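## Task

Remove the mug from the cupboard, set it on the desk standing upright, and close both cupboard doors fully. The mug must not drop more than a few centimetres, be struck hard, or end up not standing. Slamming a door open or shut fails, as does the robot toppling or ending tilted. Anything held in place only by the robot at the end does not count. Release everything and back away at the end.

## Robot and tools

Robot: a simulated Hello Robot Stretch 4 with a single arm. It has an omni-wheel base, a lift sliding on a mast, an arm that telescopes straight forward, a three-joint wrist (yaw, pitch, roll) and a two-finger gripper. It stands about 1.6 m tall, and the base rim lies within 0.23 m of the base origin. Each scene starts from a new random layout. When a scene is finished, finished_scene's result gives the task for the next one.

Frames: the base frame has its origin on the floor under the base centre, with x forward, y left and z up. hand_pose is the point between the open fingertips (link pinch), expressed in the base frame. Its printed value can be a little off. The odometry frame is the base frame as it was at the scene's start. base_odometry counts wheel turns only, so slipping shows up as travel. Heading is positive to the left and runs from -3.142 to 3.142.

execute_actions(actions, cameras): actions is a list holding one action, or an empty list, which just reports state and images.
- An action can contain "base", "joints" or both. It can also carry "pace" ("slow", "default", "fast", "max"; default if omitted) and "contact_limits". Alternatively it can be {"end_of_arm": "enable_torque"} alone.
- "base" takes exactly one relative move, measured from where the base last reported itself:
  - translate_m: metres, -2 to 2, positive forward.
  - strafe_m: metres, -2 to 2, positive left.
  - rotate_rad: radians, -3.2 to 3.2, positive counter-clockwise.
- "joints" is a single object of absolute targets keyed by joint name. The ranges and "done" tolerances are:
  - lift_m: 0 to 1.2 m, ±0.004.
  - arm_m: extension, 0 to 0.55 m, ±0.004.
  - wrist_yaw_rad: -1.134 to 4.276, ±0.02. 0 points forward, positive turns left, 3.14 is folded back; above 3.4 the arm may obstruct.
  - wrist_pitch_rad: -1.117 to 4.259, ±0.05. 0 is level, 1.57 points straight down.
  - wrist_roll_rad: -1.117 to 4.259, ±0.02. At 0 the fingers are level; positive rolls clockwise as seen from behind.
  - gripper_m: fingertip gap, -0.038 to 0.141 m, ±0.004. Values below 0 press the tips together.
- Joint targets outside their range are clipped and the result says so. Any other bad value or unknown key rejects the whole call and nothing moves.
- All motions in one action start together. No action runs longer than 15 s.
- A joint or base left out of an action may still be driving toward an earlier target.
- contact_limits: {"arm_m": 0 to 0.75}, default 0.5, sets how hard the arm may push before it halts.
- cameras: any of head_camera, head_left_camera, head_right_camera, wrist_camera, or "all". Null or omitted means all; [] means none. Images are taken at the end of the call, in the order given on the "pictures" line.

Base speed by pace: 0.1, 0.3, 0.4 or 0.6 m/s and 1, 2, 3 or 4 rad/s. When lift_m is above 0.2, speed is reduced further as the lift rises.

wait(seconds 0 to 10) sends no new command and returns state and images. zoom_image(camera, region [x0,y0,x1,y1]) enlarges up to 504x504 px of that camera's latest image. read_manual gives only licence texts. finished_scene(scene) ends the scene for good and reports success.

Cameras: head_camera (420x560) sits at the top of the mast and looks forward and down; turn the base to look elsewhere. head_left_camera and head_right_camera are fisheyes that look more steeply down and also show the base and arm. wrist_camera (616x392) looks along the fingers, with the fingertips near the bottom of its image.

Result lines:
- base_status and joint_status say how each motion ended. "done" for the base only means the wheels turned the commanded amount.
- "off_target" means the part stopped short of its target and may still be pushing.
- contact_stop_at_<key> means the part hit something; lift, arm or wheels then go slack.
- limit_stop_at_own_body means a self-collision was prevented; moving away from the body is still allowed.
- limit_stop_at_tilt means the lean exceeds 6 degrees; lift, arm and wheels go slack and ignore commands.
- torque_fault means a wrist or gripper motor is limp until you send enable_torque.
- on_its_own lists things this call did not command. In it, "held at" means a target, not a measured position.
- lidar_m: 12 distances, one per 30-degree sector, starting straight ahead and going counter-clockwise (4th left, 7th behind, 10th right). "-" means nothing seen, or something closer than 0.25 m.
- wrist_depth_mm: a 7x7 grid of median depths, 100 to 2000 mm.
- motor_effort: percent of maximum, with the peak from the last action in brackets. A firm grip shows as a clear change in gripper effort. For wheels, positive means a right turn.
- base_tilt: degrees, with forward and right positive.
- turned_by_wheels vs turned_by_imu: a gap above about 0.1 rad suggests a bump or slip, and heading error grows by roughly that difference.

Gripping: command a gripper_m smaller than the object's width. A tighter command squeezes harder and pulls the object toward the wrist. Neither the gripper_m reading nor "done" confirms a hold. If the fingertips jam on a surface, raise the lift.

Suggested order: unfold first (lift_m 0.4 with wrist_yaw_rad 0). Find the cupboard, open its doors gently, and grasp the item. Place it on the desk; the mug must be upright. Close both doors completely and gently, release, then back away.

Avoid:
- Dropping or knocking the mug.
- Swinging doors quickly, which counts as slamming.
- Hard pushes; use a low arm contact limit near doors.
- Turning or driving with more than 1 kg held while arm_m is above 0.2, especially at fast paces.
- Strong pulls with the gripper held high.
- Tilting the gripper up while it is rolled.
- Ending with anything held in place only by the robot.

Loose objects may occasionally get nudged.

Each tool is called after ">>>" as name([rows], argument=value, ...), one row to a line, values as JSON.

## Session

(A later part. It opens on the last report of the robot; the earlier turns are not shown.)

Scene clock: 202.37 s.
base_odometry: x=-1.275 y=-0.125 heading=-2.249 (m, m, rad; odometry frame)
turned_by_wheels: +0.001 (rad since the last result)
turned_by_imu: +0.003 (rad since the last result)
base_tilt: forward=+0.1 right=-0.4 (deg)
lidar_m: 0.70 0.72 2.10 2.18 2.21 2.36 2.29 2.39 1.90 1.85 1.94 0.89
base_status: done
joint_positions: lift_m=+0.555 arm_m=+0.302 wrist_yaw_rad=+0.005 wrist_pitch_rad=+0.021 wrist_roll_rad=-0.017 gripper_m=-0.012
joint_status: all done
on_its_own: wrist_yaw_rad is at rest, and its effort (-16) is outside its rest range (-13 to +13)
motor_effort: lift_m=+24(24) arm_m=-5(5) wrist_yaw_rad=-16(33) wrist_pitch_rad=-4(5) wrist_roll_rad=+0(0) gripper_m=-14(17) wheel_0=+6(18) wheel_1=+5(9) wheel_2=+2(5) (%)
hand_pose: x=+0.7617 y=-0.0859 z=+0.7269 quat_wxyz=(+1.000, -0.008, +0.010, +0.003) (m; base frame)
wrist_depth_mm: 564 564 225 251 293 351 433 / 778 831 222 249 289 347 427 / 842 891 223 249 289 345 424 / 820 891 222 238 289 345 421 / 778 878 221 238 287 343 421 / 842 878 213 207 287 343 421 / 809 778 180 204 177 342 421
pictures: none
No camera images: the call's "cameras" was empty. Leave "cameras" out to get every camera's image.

>>> execute_actions([
  {"base": {"strafe_m": -0.122}, "joints": {"arm_m": 0.198}},
], cameras=["head_camera", "wrist_camera"])

Scene clock: 208.43 s.
base_odometry: x=-1.369 y=-0.048 heading=-2.248 (m, m, rad; odometry frame)
turned_by_wheels: +0.001 (rad since the last result)
turned_by_imu: +0.002 (rad since the last result)
base_tilt: forward=+0.0 right=-0.4 (deg)
lidar_m: 0.58 0.72 2.09 2.29 2.33 2.37 2.29 2.40 1.78 1.73 1.80 0.96
base_status: done
joint_positions: lift_m=+0.555 arm_m=+0.198 wrist_yaw_rad=+0.006 wrist_pitch_rad=+0.021 wrist_roll_rad=-0.017 gripper_m=-0.012
joint_status: all done
on_its_own: wrist_yaw_rad is at rest, and its effort (-18) is outside its rest range (-13 to +13)
motor_effort: lift_m=+24(24) arm_m=-2(8) wrist_yaw_rad=-18(18) wrist_pitch_rad=-6(7) wrist_roll_rad=+0(1) gripper_m=-12(17) wheel_0=+10(10) wheel_1=+6(13) wheel_2=-1(1) (%)
hand_pose: x=+0.6582 y=-0.0856 z=+0.7269 quat_wxyz=(+1.000, -0.008, +0.011, +0.003) (m; base frame)
wrist_depth_mm: 654 647 207 271 389 1008 1008 / 831 831 207 271 389 1008 1008 / 976 991 207 271 389 1008 1008 / 976 991 207 271 389 1008 991 / 976 976 208 271 389 991 1008 / 976 991 194 205 392 991 991 / 866 191 179 202 176 976 976
pictures: head_camera, wrist_camera
Images, in order (width x height): head_camera 420x560, wrist_camera 616x392.

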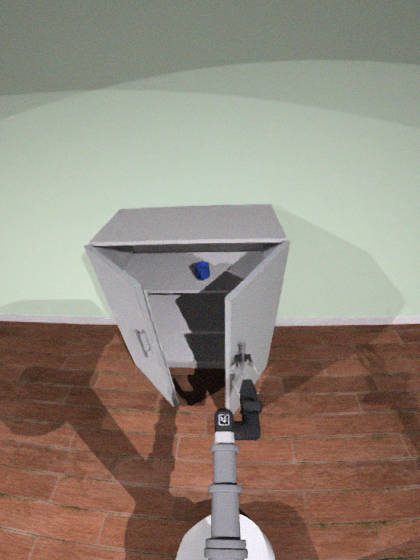

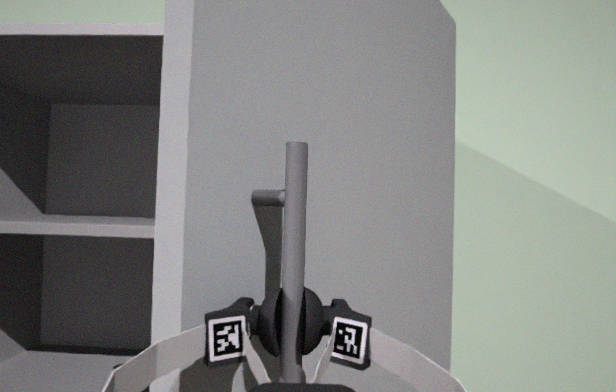

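>>> execute_actions([
  {"base": {"strafe_m": -0.1}, "joints": {"arm_m": 0.155}},
], cameras=["head_camera", "wrist_camera"])

Scene clock: 225.83 s.
base_odometry: x=-1.447 y=+0.015 heading=-2.247 (m, m, rad; odometry frame)
turned_by_wheels: +0.001 (rad since the last result)
turned_by_imu: +0.005 (rad since the last result)
base_tilt: forward=+0.1 right=-0.5 (deg)
lidar_m: 0.53 0.77 2.11 2.40 2.42 2.36 2.28 2.26 1.69 1.62 1.72 1.50
base_status: done
joint_positions: lift_m=+0.555 arm_m=+0.155 wrist_yaw_rad=+0.003 wrist_pitch_rad=+0.020 wrist_roll_rad=-0.017 gripper_m=-0.012
joint_status: all done
motor_effort: lift_m=+24(24) arm_m=+2(10) wrist_yaw_rad=-9(19) wrist_pitch_rad=-2(8) wrist_roll_rad=-1(1) gripper_m=-9(18) wheel_0=+9(13) wheel_1=+7(8) wheel_2=-6(6) (%)
hand_pose: x=+0.6142 y=-0.0865 z=+0.7271 quat_wxyz=(+1.000, -0.008, +0.010, +0.002) (m; base frame)
wrist_depth_mm: 1078 1078 200 312 1060 1060 1042 / 831 750 201 314 1042 1060 1042 / 1042 1042 202 315 1060 1042 1042 / 1042 904 202 317 1042 1042 1025 / 1042 1025 204 320 1042 1042 1042 / 1042 1025 188 210 1042 1042 1042 / 866 182 180 208 175 1008 1025
pictures: head_camera, wrist_camera
Images, in order (width x height): head_camera 420x560, wrist_camera 616x392.

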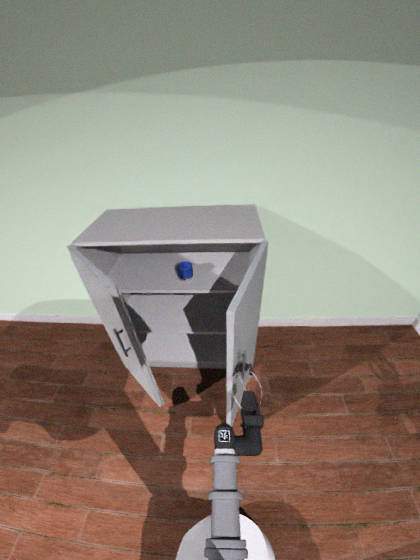

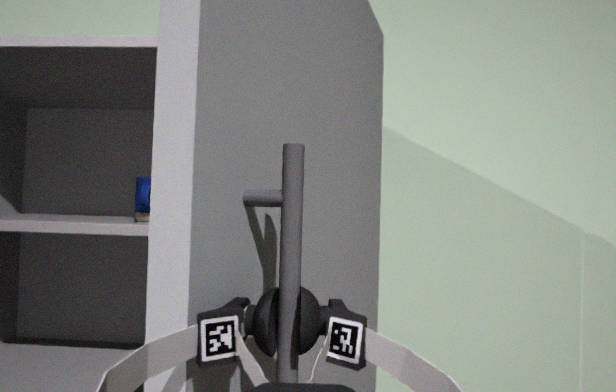

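>>> execute_actions([
  {"joints": {"gripper_m": 0.022}},
], cameras=["wrist_camera"])

Scene clock: 229.67 s.
base_odometry: x=-1.447 y=+0.015 heading=-2.247 (m, m, rad; odometry frame)
turned_by_wheels: +0.000 (rad since the last result)
turned_by_imu: +0.001 (rad since the last result)
base_tilt: forward=+0.0 right=-0.4 (deg)
lidar_m: 0.55 0.77 2.12 2.39 2.43 2.36 2.29 2.26 1.67 1.62 1.71 1.49
base_status: not commanded
joint_positions: lift_m=+0.555 arm_m=+0.155 wrist_yaw_rad=+0.003 wrist_pitch_rad=+0.020 wrist_roll_rad=-0.017 gripper_m=+0.022
joint_status: all done
motor_effort: lift_m=+24(24) arm_m=+3(2) wrist_yaw_rad=-11(13) wrist_pitch_rad=-2(3) wrist_roll_rad=+0(0) gripper_m=-5(7) wheel_0=+9(9) wheel_1=+7(7) wheel_2=-6(6) (%)
hand_pose: x=+0.6142 y=-0.0864 z=+0.7271 quat_wxyz=(+1.000, -0.008, +0.010, +0.002) (m; base frame)
wrist_depth_mm: 1078 634 224 340 1060 1060 1042 / 831 691 225 342 1042 1042 1042 / 1042 197 226 343 1042 1025 1042 / 1042 196 225 343 1042 1042 1042 / 1042 194 217 343 1042 1042 1042 / 1042 193 204 322 1025 1042 1042 / 866 167 198 304 180 1042 1025
pictures: wrist_camera
Images, in order (width x height): wrist_camera 616x392.

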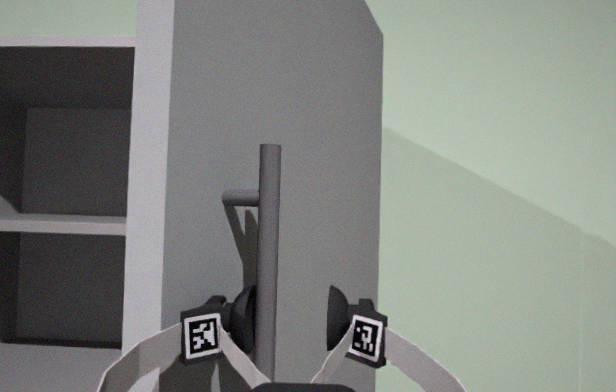

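>>> execute_actions([
  {"joints": {"arm_m": 0.03}},
], cameras=["head_camera", "wrist_camera"])

Scene clock: 236.13 s.
base_odometry: x=-1.447 y=+0.015 heading=-2.248 (m, m, rad; odometry frame)
turned_by_wheels: -0.001 (rad since the last result)
turned_by_imu: +0.000 (rad since the last result)
base_tilt: forward=+0.0 right=-0.4 (deg)
lidar_m: 0.53 0.78 2.11 2.40 2.44 2.38 2.30 2.27 1.68 1.62 1.71 1.48
base_status: not commanded
joint_positions: lift_m=+0.555 arm_m=+0.031 wrist_yaw_rad=+0.000 wrist_pitch_rad=+0.021 wrist_roll_rad=-0.017 gripper_m=+0.022
joint_status: all done
motor_effort: lift_m=+24(24) arm_m=-6(9) wrist_yaw_rad=+0(16) wrist_pitch_rad=-4(5) wrist_roll_rad=-1(1) gripper_m=-4(7) wheel_0=-2(9) wheel_1=+0(7) wheel_2=-1(6) (%)
hand_pose: x=+0.4904 y=-0.0875 z=+0.7269 quat_wxyz=(+1.000, -0.008, +0.011, +0.000) (m; base frame)
wrist_depth_mm: 1205 1182 1182 424 1182 1182 1182 / 904 904 750 430 1182 1182 1160 / 1138 1160 317 436 1160 1182 1160 / 1160 1160 319 397 1182 1160 1160 / 1160 1138 322 370 1160 1160 1138 / 1138 1138 303 329 1138 1160 1182 / 878 904 189 205 179 1138 1160
pictures: head_camera, wrist_camera
Images, in order (width x height): head_camera 420x560, wrist_camera 616x392.

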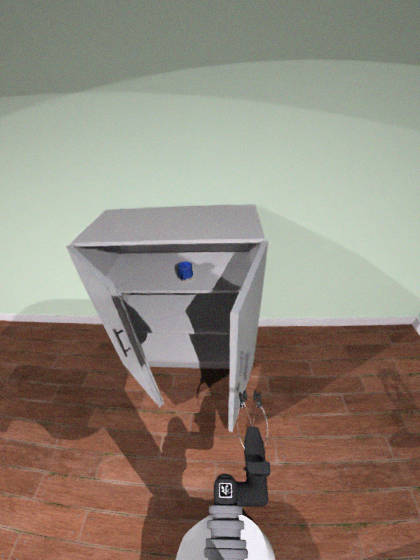

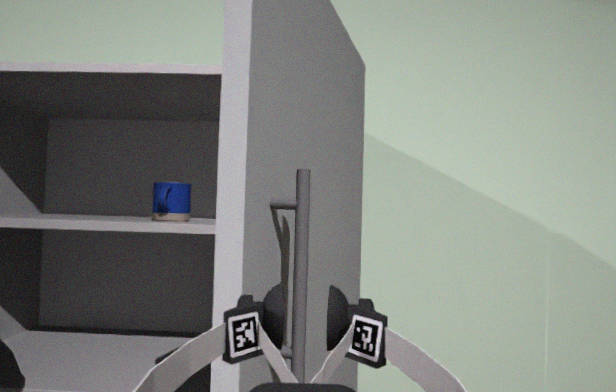

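>>> zoom_image(camera="wrist_camera", region=[110, 150, 230, 250])

>>> zoom_image(camera="head_camera", region=[60, 200, 280, 440])

Region (110, 150, 230, 250) of wrist_camera's 616x392 image, scaled by 4.200.

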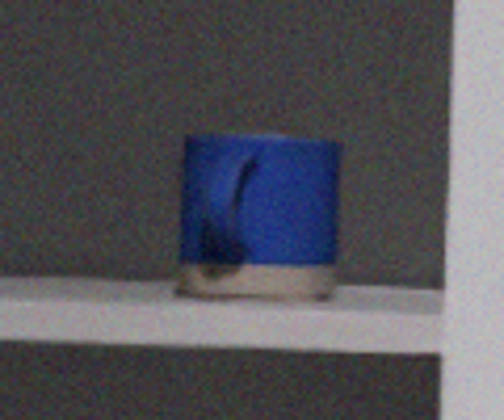

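Region (60, 200, 280, 440) of head_camera's 420x560 image, scaled by 2.100, with more detail than that image has; it fills the left 462 columns of this view, and the rest is white.

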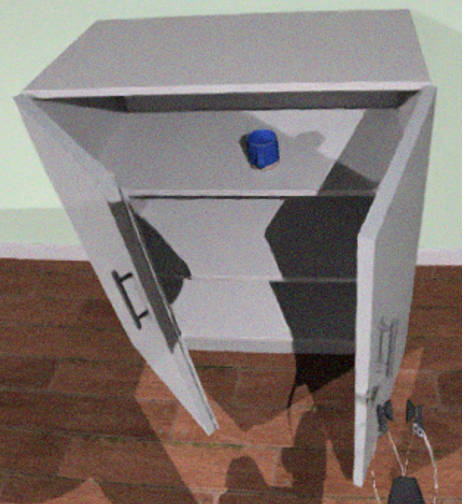

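>>> execute_actions([
  {"base": {"strafe_m": 0.265}, "joints": {"arm_m": 0.0, "lift_m": 0.65, "wrist_yaw_rad": 0.15}, "pace": "fast"},
], cameras=["head_camera", "wrist_camera"])

Scene clock: 254.00 s.
base_odometry: x=-1.241 y=-0.151 heading=-2.248 (m, m, rad; odometry frame)
turned_by_wheels: +0.000 (rad since the last result)
turned_by_imu: +0.002 (rad since the last result)
base_tilt: forward=+0.0 right=-0.4 (deg)
lidar_m: 0.69 0.72 2.11 2.11 2.16 2.37 2.29 2.38 1.96 1.90 1.98 0.61
base_status: done
joint_positions: lift_m=+0.650 arm_m=+0.003 wrist_yaw_rad=+0.150 wrist_pitch_rad=+0.021 wrist_roll_rad=-0.017 gripper_m=+0.022
joint_status: all done
joint sent to its limit — the command would take arm_m past its lower limit, so that joint was sent only as far as its limit.
motor_effort: lift_m=+24(29) arm_m=-6(6) wrist_yaw_rad=+2(5) wrist_pitch_rad=-4(5) wrist_roll_rad=+0(0) gripper_m=-4(5) wheel_0=+1(10) wheel_1=+0(11) wheel_2=-1(1) (%)
hand_pose: x=+0.4722 y=-0.0434 z=+0.8219 quat_wxyz=(+0.997, -0.009, +0.010, +0.075) (m; base frame)
wrist_depth_mm: 1336 1308 1255 1229 1182 1118 1118 / 1397 1308 1255 1205 1182 1138 1118 / 1397 668 492 1078 1008 960 699 / 1336 647 1205 1205 1118 1098 699 / 1336 640 809 1160 1138 1042 691 / 1336 621 473 1160 1098 1008 691 / 1336 609 188 204 179 1025 691
pictures: head_camera, wrist_camera
Images, in order (width x height): head_camera 420x560, wrist_camera 616x392.

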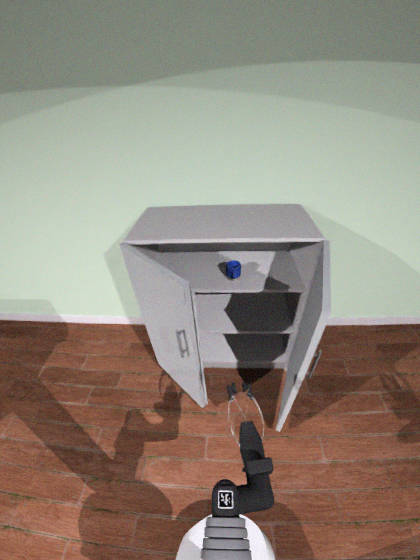

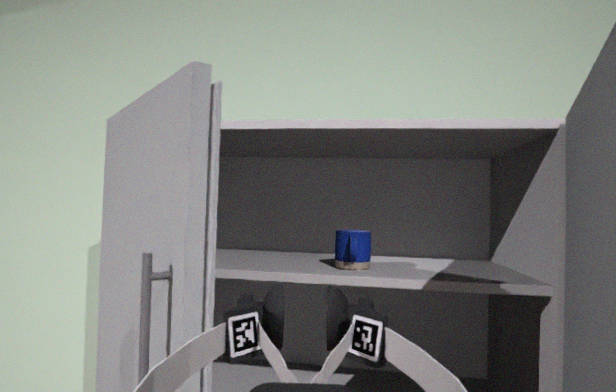

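>>> execute_actions([
  {"base": {"translate_m": 0.2}, "joints": {"arm_m": 0.28, "gripper_m": 0.135}, "pace": "fast"},
], cameras=["head_camera", "wrist_camera"])

Scene clock: 259.73 s.
base_odometry: x=-1.366 y=-0.307 heading=-2.248 (m, m, rad; odometry frame)
turned_by_wheels: +0.000 (rad since the last result)
turned_by_imu: +0.000 (rad since the last result)
base_tilt: forward=+0.0 right=-0.4 (deg)
lidar_m: 0.50 0.52 1.81 2.71 2.19 2.58 2.49 2.60 1.97 1.89 1.71 0.45
base_status: done
joint_positions: lift_m=+0.650 arm_m=+0.279 wrist_yaw_rad=+0.150 wrist_pitch_rad=+0.021 wrist_roll_rad=-0.017 gripper_m=+0.135
joint_status: all done
motor_effort: lift_m=+24(24) arm_m=+6(5) wrist_yaw_rad=-1(0) wrist_pitch_rad=-5(5) wrist_roll_rad=+0(1) gripper_m=-2(5) wheel_0=-1(7) wheel_1=-2(2) wheel_2=+1(12) (%)
hand_pose: x=+0.7481 y=-0.0433 z=+0.8219 quat_wxyz=(+0.997, -0.009, +0.010, +0.075) (m; base frame)
wrist_depth_mm: 357 355 353 347 342 336 332 / 535 521 512 504 492 484 466 / 634 768 750 715 691 668 647 / 627 759 741 707 691 668 647 / 634 759 741 707 683 661 640 / 462 211 496 407 462 473 535 / 469 336 320 304 303 291 332
pictures: head_camera, wrist_camera
Images, in order (width x height): head_camera 420x560, wrist_camera 616x392.

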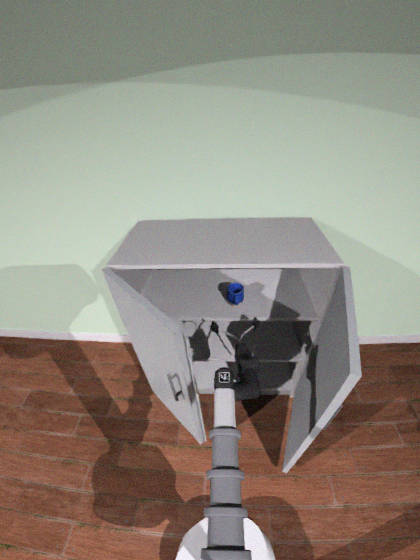

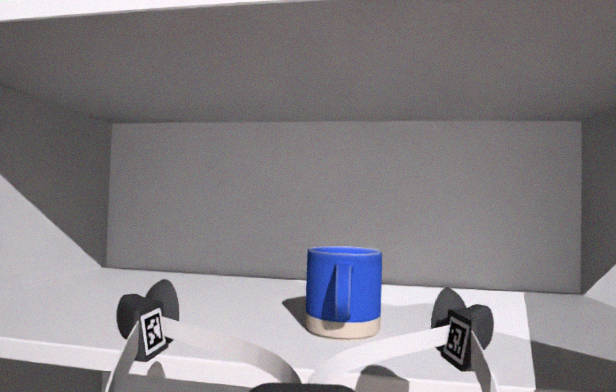

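>>> execute_actions([
  {"joints": {"arm_m": 0.465, "lift_m": 0.641, "wrist_yaw_rad": 0.125}, "contact_limits": {"arm_m": 0.15}},
], cameras=["head_camera", "wrist_camera"])

Scene clock: 276.57 s.
base_odometry: x=-1.366 y=-0.307 heading=-2.248 (m, m, rad; odometry frame)
turned_by_wheels: +0.000 (rad since the last result)
turned_by_imu: +0.001 (rad since the last result)
base_tilt: forward=+0.1 right=-0.4 (deg)
lidar_m: 0.50 0.49 1.80 2.72 2.19 2.59 2.47 2.63 1.95 1.89 1.72 0.45
base_status: not commanded
joint_positions: lift_m=+0.641 arm_m=+0.464 wrist_yaw_rad=+0.125 wrist_pitch_rad=+0.021 wrist_roll_rad=-0.017 gripper_m=+0.135
joint_status: all done
motor_effort: lift_m=+17(23) arm_m=+6(5) wrist_yaw_rad=+0(1) wrist_pitch_rad=-5(3) wrist_roll_rad=-1(1) gripper_m=-1(0) wheel_0=-1(1) wheel_1=-2(2) wheel_2=+1(1) (%)
contact_limits: arm_m 0.15
hand_pose: x=+0.9319 y=-0.0508 z=+0.8135 quat_wxyz=(+0.998, -0.009, +0.010, +0.063) (m; base frame)
wrist_depth_mm: 375 375 370 366 359 353 347 / 554 554 544 530 512 500 492 / 585 564 549 535 517 504 496 / 580 564 549 530 512 500 488 / 580 559 544 521 512 496 484 / 430 211 452 205 392 439 484 / 282 268 258 172 214 268 309
pictures: head_camera, wrist_camera
Images, in order (width x height): head_camera 420x560, wrist_camera 616x392.

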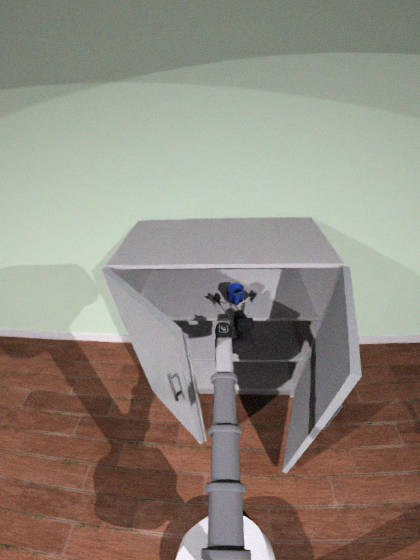

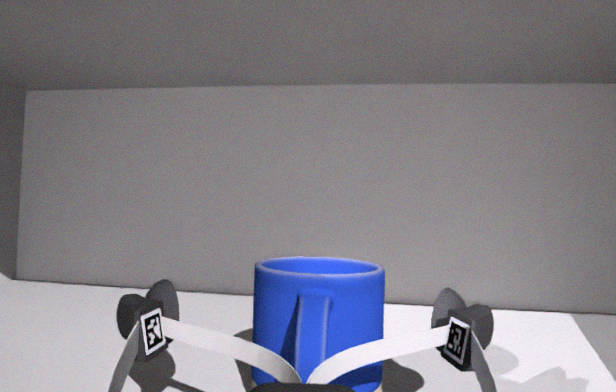

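>>> execute_actions([
  {"joints": {"arm_m": 0.487, "gripper_m": 0.095}, "contact_limits": {"arm_m": 0.15}},
], cameras=["wrist_camera"])

Scene clock: 286.23 s.
base_odometry: x=-1.366 y=-0.307 heading=-2.248 (m, m, rad; odometry frame)
turned_by_wheels: +0.000 (rad since the last result)
turned_by_imu: +0.001 (rad since the last result)
base_tilt: forward=+0.1 right=-0.4 (deg)
lidar_m: 0.49 0.50 1.81 2.71 2.18 2.56 2.48 2.62 1.98 1.90 1.75 0.45
base_status: not commanded
joint_positions: lift_m=+0.641 arm_m=+0.486 wrist_yaw_rad=+0.125 wrist_pitch_rad=+0.021 wrist_roll_rad=-0.017 gripper_m=+0.095
joint_status: all done
motor_effort: lift_m=+17(17) arm_m=+6(5) wrist_yaw_rad=+0(1) wrist_pitch_rad=-4(5) wrist_roll_rad=-1(0) gripper_m=+0(2) wheel_0=-1(1) wheel_1=-2(2) wheel_2=+1(1) (%)
contact_limits: arm_m 0.15
hand_pose: x=+0.9539 y=-0.0508 z=+0.8135 quat_wxyz=(+0.998, -0.009, +0.010, +0.063) (m; base frame)
wrist_depth_mm: 379 375 373 368 362 355 349 / 559 544 525 508 492 477 469 / 564 544 530 508 500 480 473 / 559 539 525 508 496 480 466 / 554 539 521 504 492 477 466 / 433 445 209 183 202 469 462 / 283 267 256 152 191 289 310
pictures: wrist_camera
Images, in order (width x height): wrist_camera 616x392.

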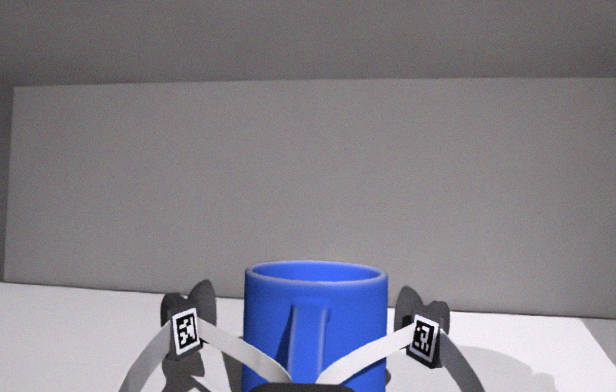

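>>> execute_actions([
  {"joints": {"gripper_m": 0.045, "wrist_yaw_rad": 0.11}},
], cameras=["wrist_camera"])

Scene clock: 289.47 s.
base_odometry: x=-1.366 y=-0.307 heading=-2.248 (m, m, rad; odometry frame)
turned_by_wheels: +0.000 (rad since the last result)
turned_by_imu: +0.001 (rad since the last result)
base_tilt: forward=+0.1 right=-0.4 (deg)
lidar_m: 0.49 0.51 1.82 2.72 2.19 2.60 2.48 2.59 1.94 1.90 1.71 0.46
base_status: not commanded
joint_positions: lift_m=+0.641 arm_m=+0.486 wrist_yaw_rad=+0.110 wrist_pitch_rad=+0.021 wrist_roll_rad=-0.017 gripper_m=+0.045
joint_status: all done
motor_effort: lift_m=+17(17) arm_m=+6(6) wrist_yaw_rad=+0(6) wrist_pitch_rad=-5(4) wrist_roll_rad=-1(0) gripper_m=-18(19) wheel_0=-1(1) wheel_1=-2(2) wheel_2=+1(1) (%)
hand_pose: x=+0.9531 y=-0.0552 z=+0.8135 quat_wxyz=(+0.998, -0.009, +0.010, +0.055) (m; base frame)
wrist_depth_mm: 375 375 370 368 362 353 347 / 549 535 525 508 496 484 477 / 549 544 525 508 500 484 477 / 549 535 521 508 496 484 469 / 549 535 521 500 492 480 469 / 430 445 190 176 199 473 466 / 282 253 185 153 182 268 310
pictures: wrist_camera
Images, in order (width x height): wrist_camera 616x392.

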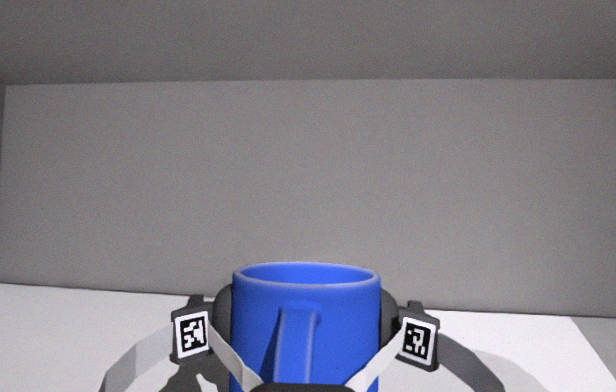

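>>> execute_actions([
  {"joints": {"gripper_m": 0.03, "lift_m": 0.665}},
], cameras=["wrist_camera"])

Scene clock: 293.80 s.
base_odometry: x=-1.366 y=-0.307 heading=-2.248 (m, m, rad; odometry frame)
turned_by_wheels: +0.000 (rad since the last result)
turned_by_imu: +0.001 (rad since the last result)
base_tilt: forward=+0.1 right=-0.4 (deg)
lidar_m: 0.50 0.52 1.82 2.72 2.18 2.57 2.48 2.61 1.96 1.90 1.75 0.46
base_status: not commanded
joint_positions: lift_m=+0.665 arm_m=+0.486 wrist_yaw_rad=+0.110 wrist_pitch_rad=+0.024 wrist_roll_rad=-0.017 gripper_m=+0.030
joint_status: all done
motor_effort: lift_m=+25(23) arm_m=+6(6) wrist_yaw_rad=+1(0) wrist_pitch_rad=-14(14) wrist_roll_rad=-1(0) gripper_m=-23(24) wheel_0=-1(1) wheel_1=-2(2) wheel_2=+1(1) (%)
hand_pose: x=+0.9531 y=-0.0552 z=+0.8358 quat_wxyz=(+0.998, -0.009, +0.012, +0.055) (m; base frame)
wrist_depth_mm: 332 330 327 324 317 312 309 / 492 484 480 469 459 449 439 / 554 535 525 512 496 484 477 / 554 539 525 508 496 484 473 / 554 530 521 500 492 480 469 / 500 517 192 172 196 477 469 / 329 172 180 150 182 173 359
pictures: wrist_camera
Images, in order (width x height): wrist_camera 616x392.

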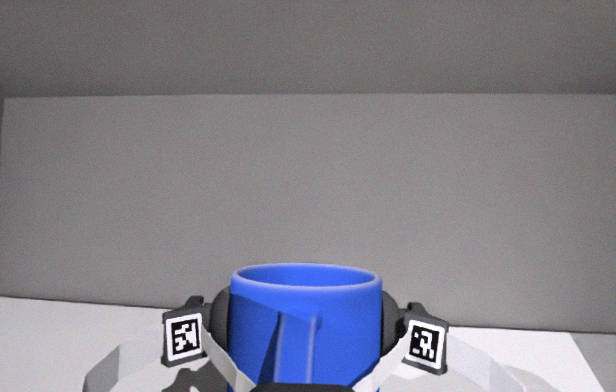

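>>> execute_actions([
  {"base": {"translate_m": -0.15}, "joints": {"arm_m": 0.005}, "pace": "default"},
], cameras=["head_camera", "wrist_camera"])

Scene clock: 351.97 s.
base_odometry: x=-1.272 y=-0.190 heading=-2.248 (m, m, rad; odometry frame)
turned_by_wheels: +0.000 (rad since the last result)
turned_by_imu: +0.001 (rad since the last result)
base_tilt: forward=+0.1 right=-0.4 (deg)
lidar_m: 0.63 0.66 2.02 2.17 2.15 2.42 2.32 2.46 1.95 1.89 1.94 0.58
base_status: done
joint_positions: lift_m=+0.665 arm_m=+0.006 wrist_yaw_rad=+0.110 wrist_pitch_rad=+0.024 wrist_roll_rad=-0.017 gripper_m=+0.030
joint_status: all done
motor_effort: lift_m=+26(26) arm_m=-6(7) wrist_yaw_rad=+1(2) wrist_pitch_rad=-14(14) wrist_roll_rad=-1(1) gripper_m=-23(24) wheel_0=+1(3) wheel_1=+0(4) wheel_2=-1(10) (%)
hand_pose: x=+0.4733 y=-0.0553 z=+0.8358 quat_wxyz=(+0.998, -0.009, +0.012, +0.055) (m; base frame)
wrist_depth_mm: 1281 1255 1182 1160 1138 1098 1060 / 1229 469 1182 1160 1160 1098 1078 / 1255 459 1042 1008 960 854 640 / 1229 452 1160 1138 1098 1025 640 / 1255 439 1138 1138 1098 917 621 / 1229 433 191 172 196 768 621 / 1229 172 180 149 182 173 597
pictures: head_camera, wrist_camera
Images, in order (width x height): head_camera 420x560, wrist_camera 616x392.

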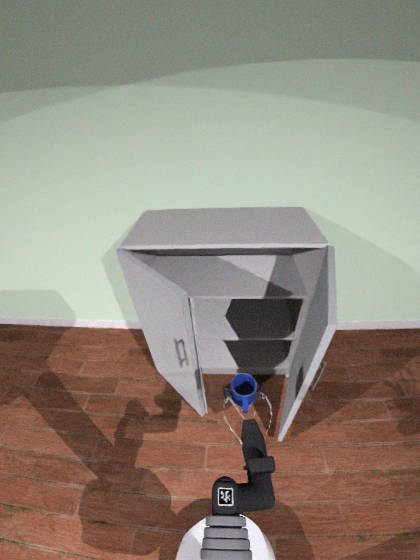

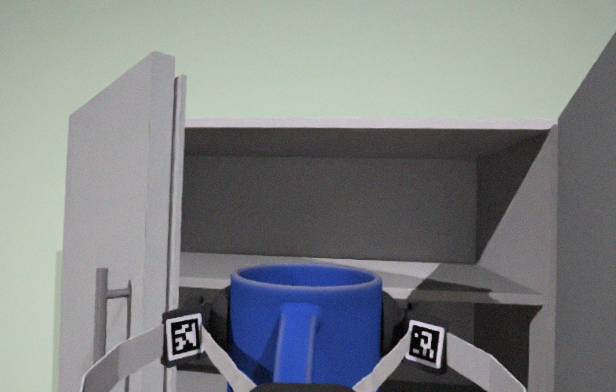

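>>> execute_actions([
  {"base": {"strafe_m": 0.22}, "joints": {"wrist_yaw_rad": 2.9, "lift_m": 0.72}, "pace": "fast"},
])

Scene clock: 356.90 s.
base_odometry: x=-1.101 y=-0.328 heading=-2.248 (m, m, rad; odometry frame)
turned_by_wheels: +0.000 (rad since the last result)
turned_by_imu: +0.001 (rad since the last result)
base_tilt: forward=+0.0 right=-0.5 (deg)
lidar_m: 0.63 1.46 2.04 2.00 1.93 2.40 2.33 2.45 2.18 2.10 0.71 0.71
base_status: done
joint_positions: lift_m=+0.720 arm_m=+0.006 wrist_yaw_rad=+2.900 wrist_pitch_rad=+0.024 wrist_roll_rad=-0.017 gripper_m=+0.030
joint_status: all done
motor_effort: lift_m=+25(28) arm_m=-6(6) wrist_yaw_rad=+1(12) wrist_pitch_rad=-13(15) wrist_roll_rad=+0(1) gripper_m=-24(24) wheel_0=+0(7) wheel_1=-1(8) wheel_2=+0(2) (%)
hand_pose: x=-0.0821 y=+0.1540 z=+0.8909 quat_wxyz=(+0.121, -0.013, -0.007, +0.993) (m; base frame)
wrist_depth_mm: 146 - - - - - - / 145 - - - - - - / 145 253 - - - - - / 151 - - - - - - / - - - - - - - / - - 192 172 196 - - / - 172 179 150 182 173 -
pictures: head_camera, head_left_camera, head_right_camera, wrist_camera
Images, in order (width x height): head_camera 420x560, head_left_camera 420x672, head_right_camera 420x672, wrist_camera 616x392.

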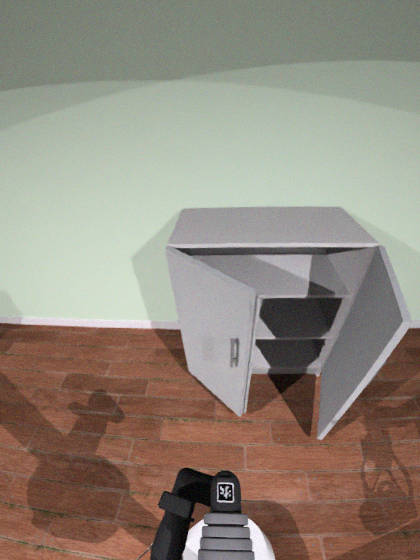

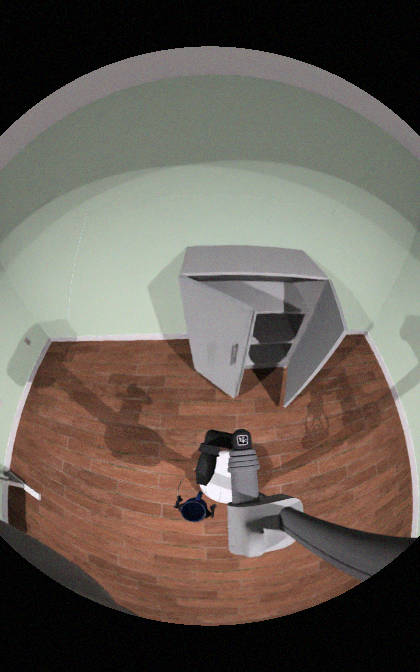

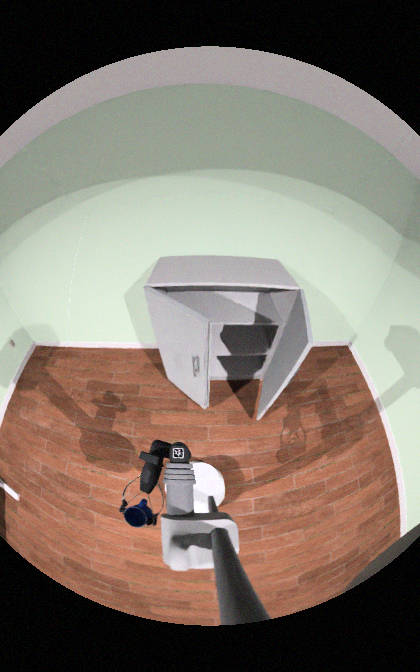

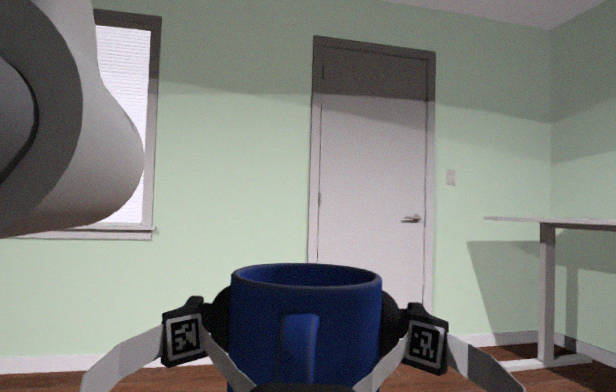

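>>> execute_actions(actions=[])

Scene clock: 368.00 s.
base_odometry: x=-1.101 y=-0.328 heading=-2.248 (m, m, rad; odometry frame)
turned_by_wheels: +0.000 (rad since the last result)
turned_by_imu: +0.000 (rad since the last result)
base_tilt: forward=+0.0 right=-0.4 (deg)
lidar_m: 0.62 1.46 2.05 2.01 1.94 2.40 2.33 2.45 2.19 2.12 0.74 0.71
base_status: done
joint_positions: lift_m=+0.720 arm_m=+0.006 wrist_yaw_rad=+2.900 wrist_pitch_rad=+0.024 wrist_roll_rad=-0.017 gripper_m=+0.030
joint_status: all done
motor_effort: lift_m=+25(28) arm_m=-6(6) wrist_yaw_rad=+1(12) wrist_pitch_rad=-13(15) wrist_roll_rad=-1(1) gripper_m=-24(24) wheel_0=+0(7) wheel_1=-1(8) wheel_2=+0(2) (%)
hand_pose: x=-0.0821 y=+0.1540 z=+0.8909 quat_wxyz=(+0.121, -0.013, -0.007, +0.993) (m; base frame)
wrist_depth_mm: 146 - - - - - - / 145 - - - - - - / 145 254 - - - - - / 151 - - - - - - / - - - - - - - / - - 192 172 196 - - / - 172 180 150 182 173 -
pictures: head_camera, head_left_camera, head_right_camera, wrist_camera
Images, in order (width x height): head_camera 420x560, head_left_camera 420x672, head_right_camera 420x672, wrist_camera 616x392.

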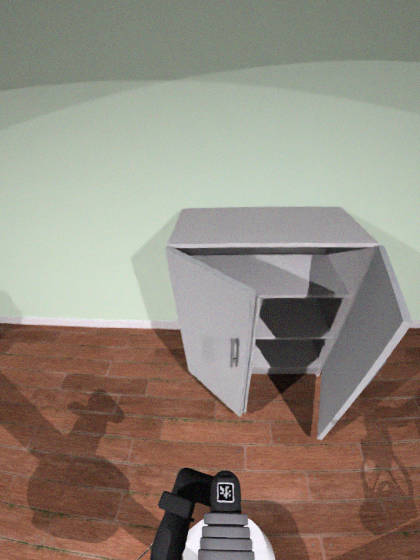

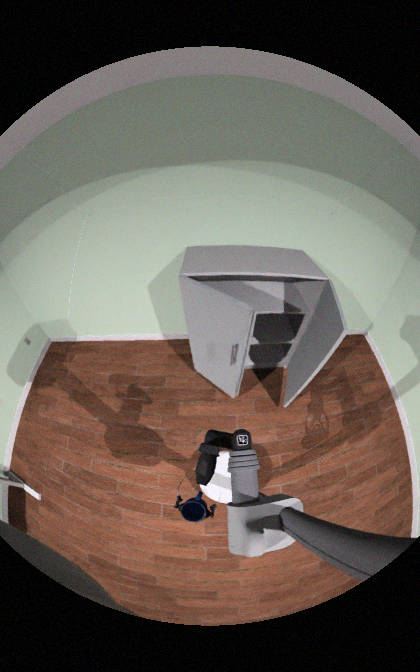

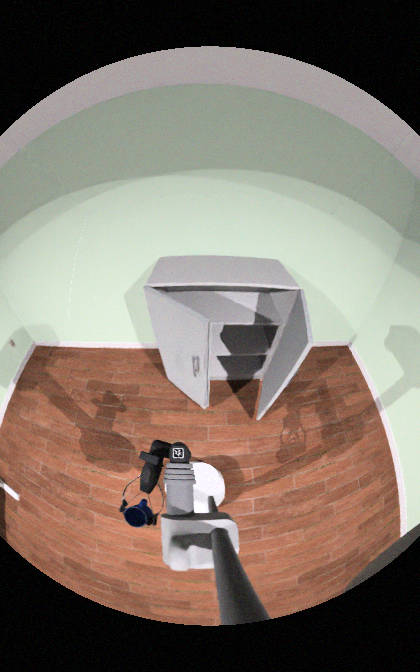

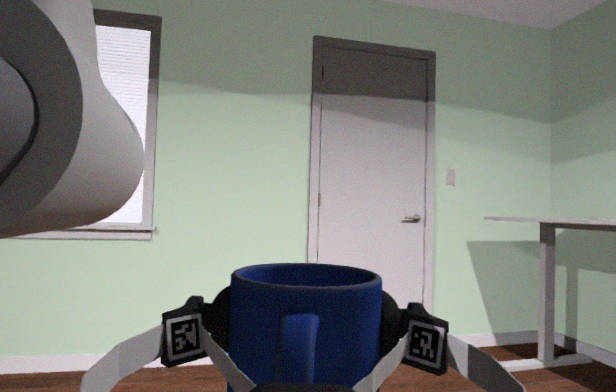

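>>> execute_actions([
  {"base": {"translate_m": 0.24}, "joints": {"arm_m": 0.21}},
], cameras=["head_camera"])

Scene clock: 376.83 s.
base_odometry: x=-1.251 y=-0.515 heading=-2.248 (m, m, rad; odometry frame)
turned_by_wheels: +0.000 (rad since the last result)
turned_by_imu: +0.000 (rad since the last result)
base_tilt: forward=+0.0 right=-0.4 (deg)
lidar_m: 0.41 0.68 1.67 2.61 1.99 2.66 2.58 2.71 2.20 2.12 0.56 0.42
base_status: done
joint_positions: lift_m=+0.720 arm_m=+0.209 wrist_yaw_rad=+2.900 wrist_pitch_rad=+0.024 wrist_roll_rad=-0.017 gripper_m=+0.030
joint_status: all done
motor_effort: lift_m=+25(25) arm_m=+6(8) wrist_yaw_rad=+0(0) wrist_pitch_rad=-13(14) wrist_roll_rad=-1(0) gripper_m=-24(25) wheel_0=-2(6) wheel_1=-2(8) wheel_2=+0(9) (%)
hand_pose: x=+0.1208 y=+0.1539 z=+0.8909 quat_wxyz=(+0.121, -0.013, -0.007, +0.993) (m; base frame)
wrist_depth_mm: - - - - - - - / 195 - - - - - - / 151 340 - - - - - / 192 338 - - - - - / - - - - - - - / - - 192 172 196 - - / - 172 179 150 182 173 -
pictures: head_camera
Images, in order (width x height): head_camera 420x560.

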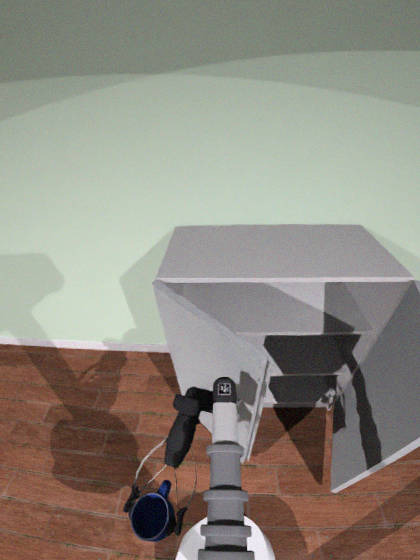

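>>> execute_actions([
  {"joints": {"arm_m": 0.42}, "contact_limits": {"arm_m": 0.3}},
], cameras=["head_camera"])

Scene clock: 379.93 s.
base_odometry: x=-1.251 y=-0.515 heading=-2.248 (m, m, rad; odometry frame)
turned_by_wheels: +0.000 (rad since the last result)
turned_by_imu: +0.001 (rad since the last result)
base_tilt: forward=+0.1 right=-0.4 (deg)
lidar_m: 0.56 0.70 1.68 2.61 1.98 2.65 2.59 2.70 2.19 2.12 0.56 0.59
base_status: not commanded
joint_positions: lift_m=+0.720 arm_m=+0.419 wrist_yaw_rad=+2.900 wrist_pitch_rad=+0.024 wrist_roll_rad=-0.017 gripper_m=+0.030
joint_status: all done
motor_effort: lift_m=+25(25) arm_m=+6(9) wrist_yaw_rad=+0(1) wrist_pitch_rad=-15(14) wrist_roll_rad=+0(1) gripper_m=-26(24) wheel_0=-1(2) wheel_1=+0(2) wheel_2=-1(1) (%)
contact_limits: arm_m 0.3
hand_pose: x=+0.3307 y=+0.1539 z=+0.8908 quat_wxyz=(+0.121, -0.013, -0.007, +0.993) (m; base frame)
wrist_depth_mm: - - - - - - - / 549 - - - - - - / 181 574 - - - - - / 237 421 - - - - - / 559 - - - - - - / - - 192 172 196 - - / 539 172 180 150 182 173 -
pictures: head_camera
Images, in order (width x height): head_camera 420x560.

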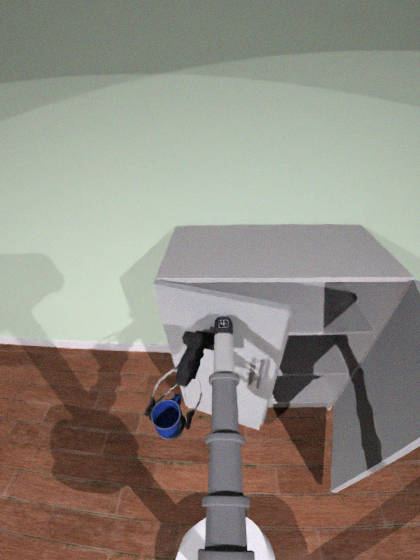

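>>> execute_actions([
  {"joints": {"arm_m": 0.52}, "contact_limits": {"arm_m": 0.1}, "pace": "slow"},
], cameras=["head_camera"])

Scene clock: 386.37 s.
base_odometry: x=-1.251 y=-0.515 heading=-2.249 (m, m, rad; odometry frame)
turned_by_wheels: -0.001 (rad since the last result)
turned_by_imu: +0.002 (rad since the last result)
base_tilt: forward=+0.0 right=-0.5 (deg)
lidar_m: 0.67 0.72 1.71 2.60 2.00 2.65 2.56 2.71 2.19 2.11 0.57 0.72
base_status: not commanded
joint_positions: lift_m=+0.720 arm_m=+0.488 wrist_yaw_rad=+2.905 wrist_pitch_rad=+0.024 wrist_roll_rad=-0.017 gripper_m=+0.030
joint_status: arm_m contact_stop (moved +0.069 of +0.101)
on_its_own: arm_m is slack since a contact_stop (your +0.520 is given up); wrist_yaw_rad is at rest, and its effort (-14) is outside its rest range (-13 to +13)
motor_effort: lift_m=+25(25) arm_m=+0(15) wrist_yaw_rad=-14(36) wrist_pitch_rad=-15(15) wrist_roll_rad=+0(1) gripper_m=-23(24) wheel_0=-2(2) wheel_1=+1(5) wheel_2=-8(11) (%)
contact_limits: arm_m 0.1
hand_pose: x=+0.3986 y=+0.1526 z=+0.8909 quat_wxyz=(+0.118, -0.013, -0.007, +0.993) (m; base frame)
wrist_depth_mm: - - - - - - - / - - - - - - - / 178 609 - - - - - / 236 397 - - - - - / - - - - - - - / - - 192 172 196 - - / - 172 180 150 182 173 -
pictures: head_camera
Images, in order (width x height): head_camera 420x560.

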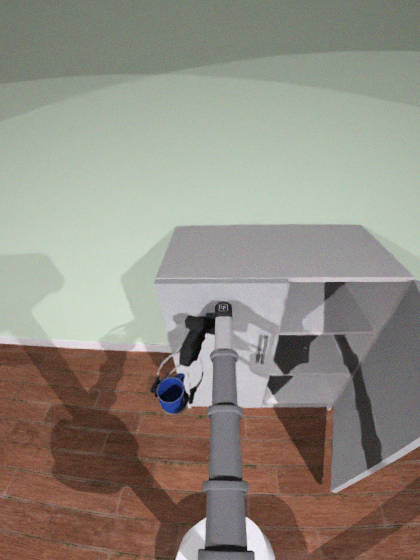

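>>> zoom_image(camera="head_camera", region=[140, 240, 340, 420])

Region (140, 240, 340, 420) of head_camera's 420x560 image, scaled by 2.520, with more detail than that image has; it fills the top 454 rows of this view, and the rest is white.

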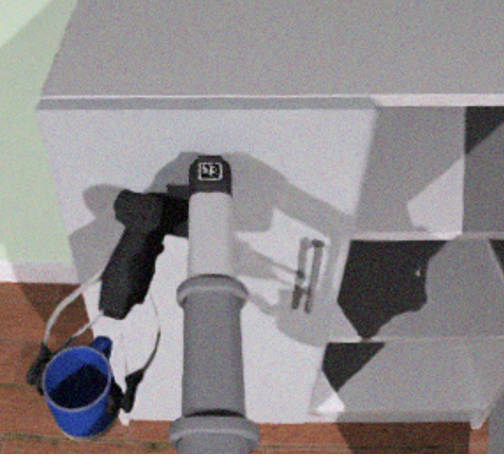

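>>> execute_actions([
  {"base": {"translate_m": -0.04}, "joints": {"arm_m": 0.0}, "pace": "max"},
], cameras=["head_camera"])

>>> execute_actions([
  {"base": {"strafe_m": -0.8}, "pace": "max"},
], cameras=["head_camera", "head_left_camera"])

Scene clock: 412.27 s.
base_odometry: x=-1.226 y=-0.484 heading=-2.249 (m, m, rad; odometry frame)
turned_by_wheels: +0.000 (rad since the last result)
turned_by_imu: +0.001 (rad since the last result)
base_tilt: forward=+0.0 right=-0.4 (deg)
lidar_m: 0.72 0.78 1.75 2.58 2.02 2.60 2.53 2.66 2.21 2.11 0.58 0.75
base_status: done
joint_positions: lift_m=+0.720 arm_m=+0.003 wrist_yaw_rad=+2.900 wrist_pitch_rad=+0.024 wrist_roll_rad=-0.017 gripper_m=+0.030
joint_status: all done
joint sent to its limit — the command would take arm_m past its lower limit, so that joint was sent only as far as its limit.
motor_effort: lift_m=+25(25) arm_m=-6(9) wrist_yaw_rad=-1(12) wrist_pitch_rad=-13(14) wrist_roll_rad=+0(1) gripper_m=-23(25) wheel_0=+2(6) wheel_1=+1(6) wheel_2=-1(9) (%)
hand_pose: x=-0.0853 y=+0.1538 z=+0.8909 quat_wxyz=(+0.120, -0.013, -0.007, +0.993) (m; base frame)
wrist_depth_mm: 144 - - - - - - / 143 - - - - - - / 142 251 - - - - - / 151 - - - - - - / - - - - - - - / - - 191 172 196 - - / - 172 180 150 182 173 -
pictures: head_camera
Images, in order (width x height): head_camera 420x560.

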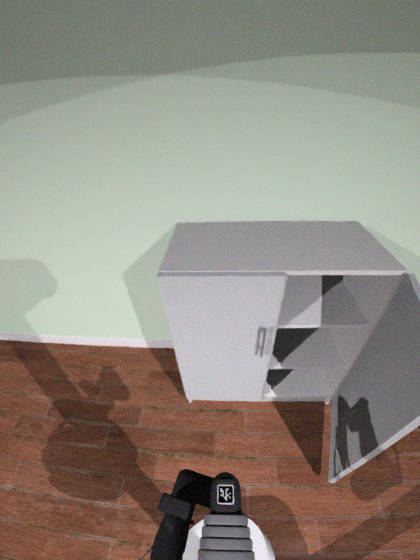

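Scene clock: 415.47 s.
base_odometry: x=-1.849 y=+0.018 heading=-2.249 (m, m, rad; odometry frame)
turned_by_wheels: +0.000 (rad since the last result)
turned_by_imu: -0.004 (rad since the last result)
base_tilt: forward=+0.0 right=-0.4 (deg)
lidar_m: 0.62 0.38 1.05 2.95 2.80 2.63 2.55 1.87 1.37 1.30 1.39 1.21
base_status: done
joint_positions: lift_m=+0.720 arm_m=+0.003 wrist_yaw_rad=+2.900 wrist_pitch_rad=+0.024 wrist_roll_rad=-0.017 gripper_m=+0.030
joint_status: not commanded
motor_effort: lift_m=+25(25) arm_m=-6(6) wrist_yaw_rad=+0(1) wrist_pitch_rad=-13(14) wrist_roll_rad=-1(0) gripper_m=-24(24) wheel_0=+0(11) wheel_1=+1(13) wheel_2=-1(1) (%)
hand_pose: x=-0.0853 y=+0.1538 z=+0.8909 quat_wxyz=(+0.120, -0.013, -0.007, +0.993) (m; base frame)
wrist_depth_mm: 143 - - - - - - / 143 - - - - - - / 142 253 - - - - - / 151 - - - - - - / - - - - - - - / - - 191 172 196 - - / - 172 180 150 182 173 -
pictures: head_camera, head_left_camera
Images, in order (width x height): head_camera 420x560, head_left_camera 420x672.

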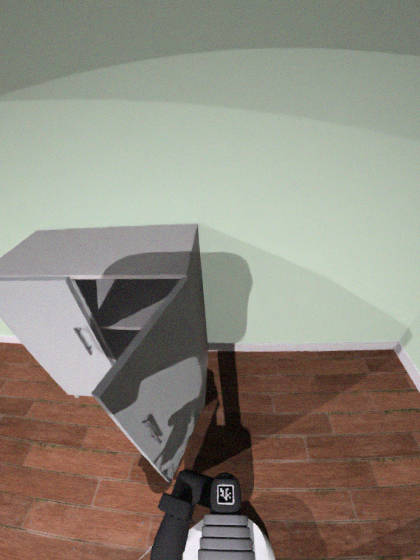

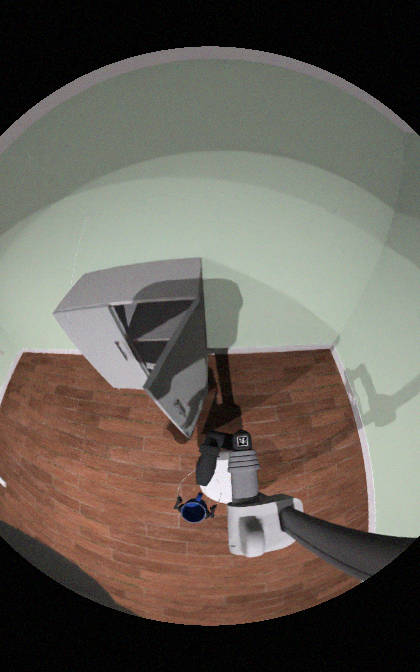

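>>> execute_actions([
  {"base": {"rotate_rad": 0.44}, "joints": {"arm_m": 0.13, "lift_m": 0.74}},
], cameras=["head_camera", "head_left_camera"])

Scene clock: 437.07 s.
base_odometry: x=-1.849 y=+0.018 heading=-1.809 (m, m, rad; odometry frame)
turned_by_wheels: +0.440 (rad since the last result)
turned_by_imu: +0.440 (rad since the last result)
base_tilt: forward=+0.0 right=-0.4 (deg)
lidar_m: 0.40 0.40 3.40 2.77 2.68 2.50 2.05 1.40 1.31 1.34 1.25 0.71
base_status: done
joint_positions: lift_m=+0.740 arm_m=+0.129 wrist_yaw_rad=+2.900 wrist_pitch_rad=+0.024 wrist_roll_rad=-0.017 gripper_m=+0.030
joint_status: all done
motor_effort: lift_m=+26(32) arm_m=+6(7) wrist_yaw_rad=+1(2) wrist_pitch_rad=-14(13) wrist_roll_rad=-1(1) gripper_m=-25(25) wheel_0=+0(7) wheel_1=+2(3) wheel_2=+0(5) (%)
hand_pose: x=+0.0407 y=+0.1539 z=+0.9108 quat_wxyz=(+0.120, -0.013, -0.007, +0.993) (m; base frame)
wrist_depth_mm: 1708 - - - - - - / 151 - - - - - - / 150 265 - - - - - / 198 309 - - - - - / 1708 - - - - - - / 1808 - 191 172 196 - - / 1708 172 180 150 182 173 -
pictures: head_camera, head_left_camera
Images, in order (width x height): head_camera 420x560, head_left_camera 420x672.

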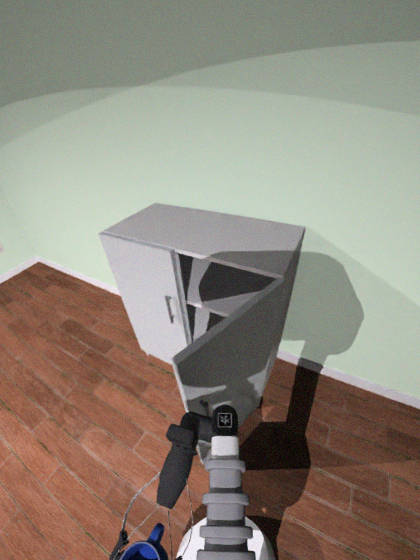

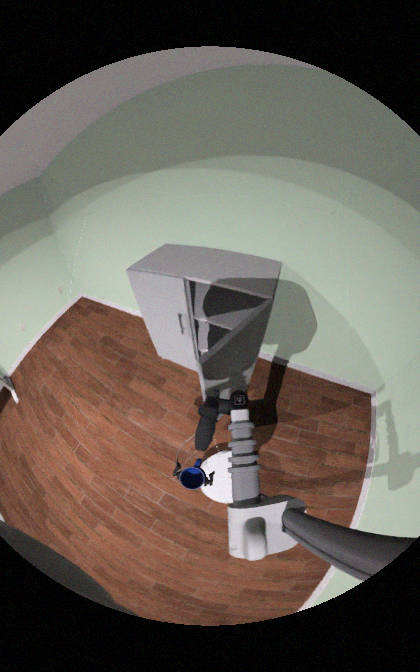

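>>> execute_actions([
  {"base": {"translate_m": 0.10}, "joints": {"arm_m": 0.40}, "contact_limits": {"arm_m": 0.3}},
], cameras=["head_camera"])

Scene clock: 442.30 s.
base_odometry: x=-1.872 y=-0.079 heading=-1.809 (m, m, rad; odometry frame)
turned_by_wheels: +0.000 (rad since the last result)
turned_by_imu: +0.001 (rad since the last result)
base_tilt: forward=+0.0 right=-0.4 (deg)
lidar_m: 0.61 0.69 3.34 2.74 2.80 2.61 2.10 1.45 1.36 1.38 1.16 0.64
base_status: done
joint_positions: lift_m=+0.740 arm_m=+0.399 wrist_yaw_rad=+2.900 wrist_pitch_rad=+0.024 wrist_roll_rad=-0.017 gripper_m=+0.030
joint_status: all done
motor_effort: lift_m=+25(26) arm_m=+6(8) wrist_yaw_rad=+0(8) wrist_pitch_rad=-15(15) wrist_roll_rad=-1(0) gripper_m=-26(24) wheel_0=+1(5) wheel_1=-1(6) wheel_2=+2(9) (%)
contact_limits: arm_m 0.3
hand_pose: x=+0.3107 y=+0.1540 z=+0.9108 quat_wxyz=(+0.121, -0.013, -0.007, +0.993) (m; base frame)
wrist_depth_mm: 1138 - - - - - - / 544 - - - - - - / 181 559 - - - - - / 212 407 - - - - - / 1160 - - - - - - / 1160 - 192 172 196 - - / 539 172 179 150 182 173 -
pictures: head_camera
Images, in order (width x height): head_camera 420x560.

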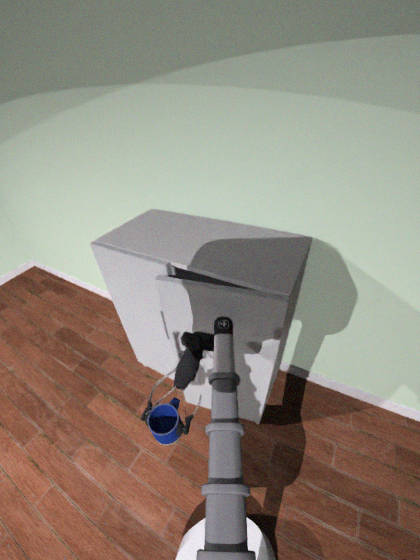

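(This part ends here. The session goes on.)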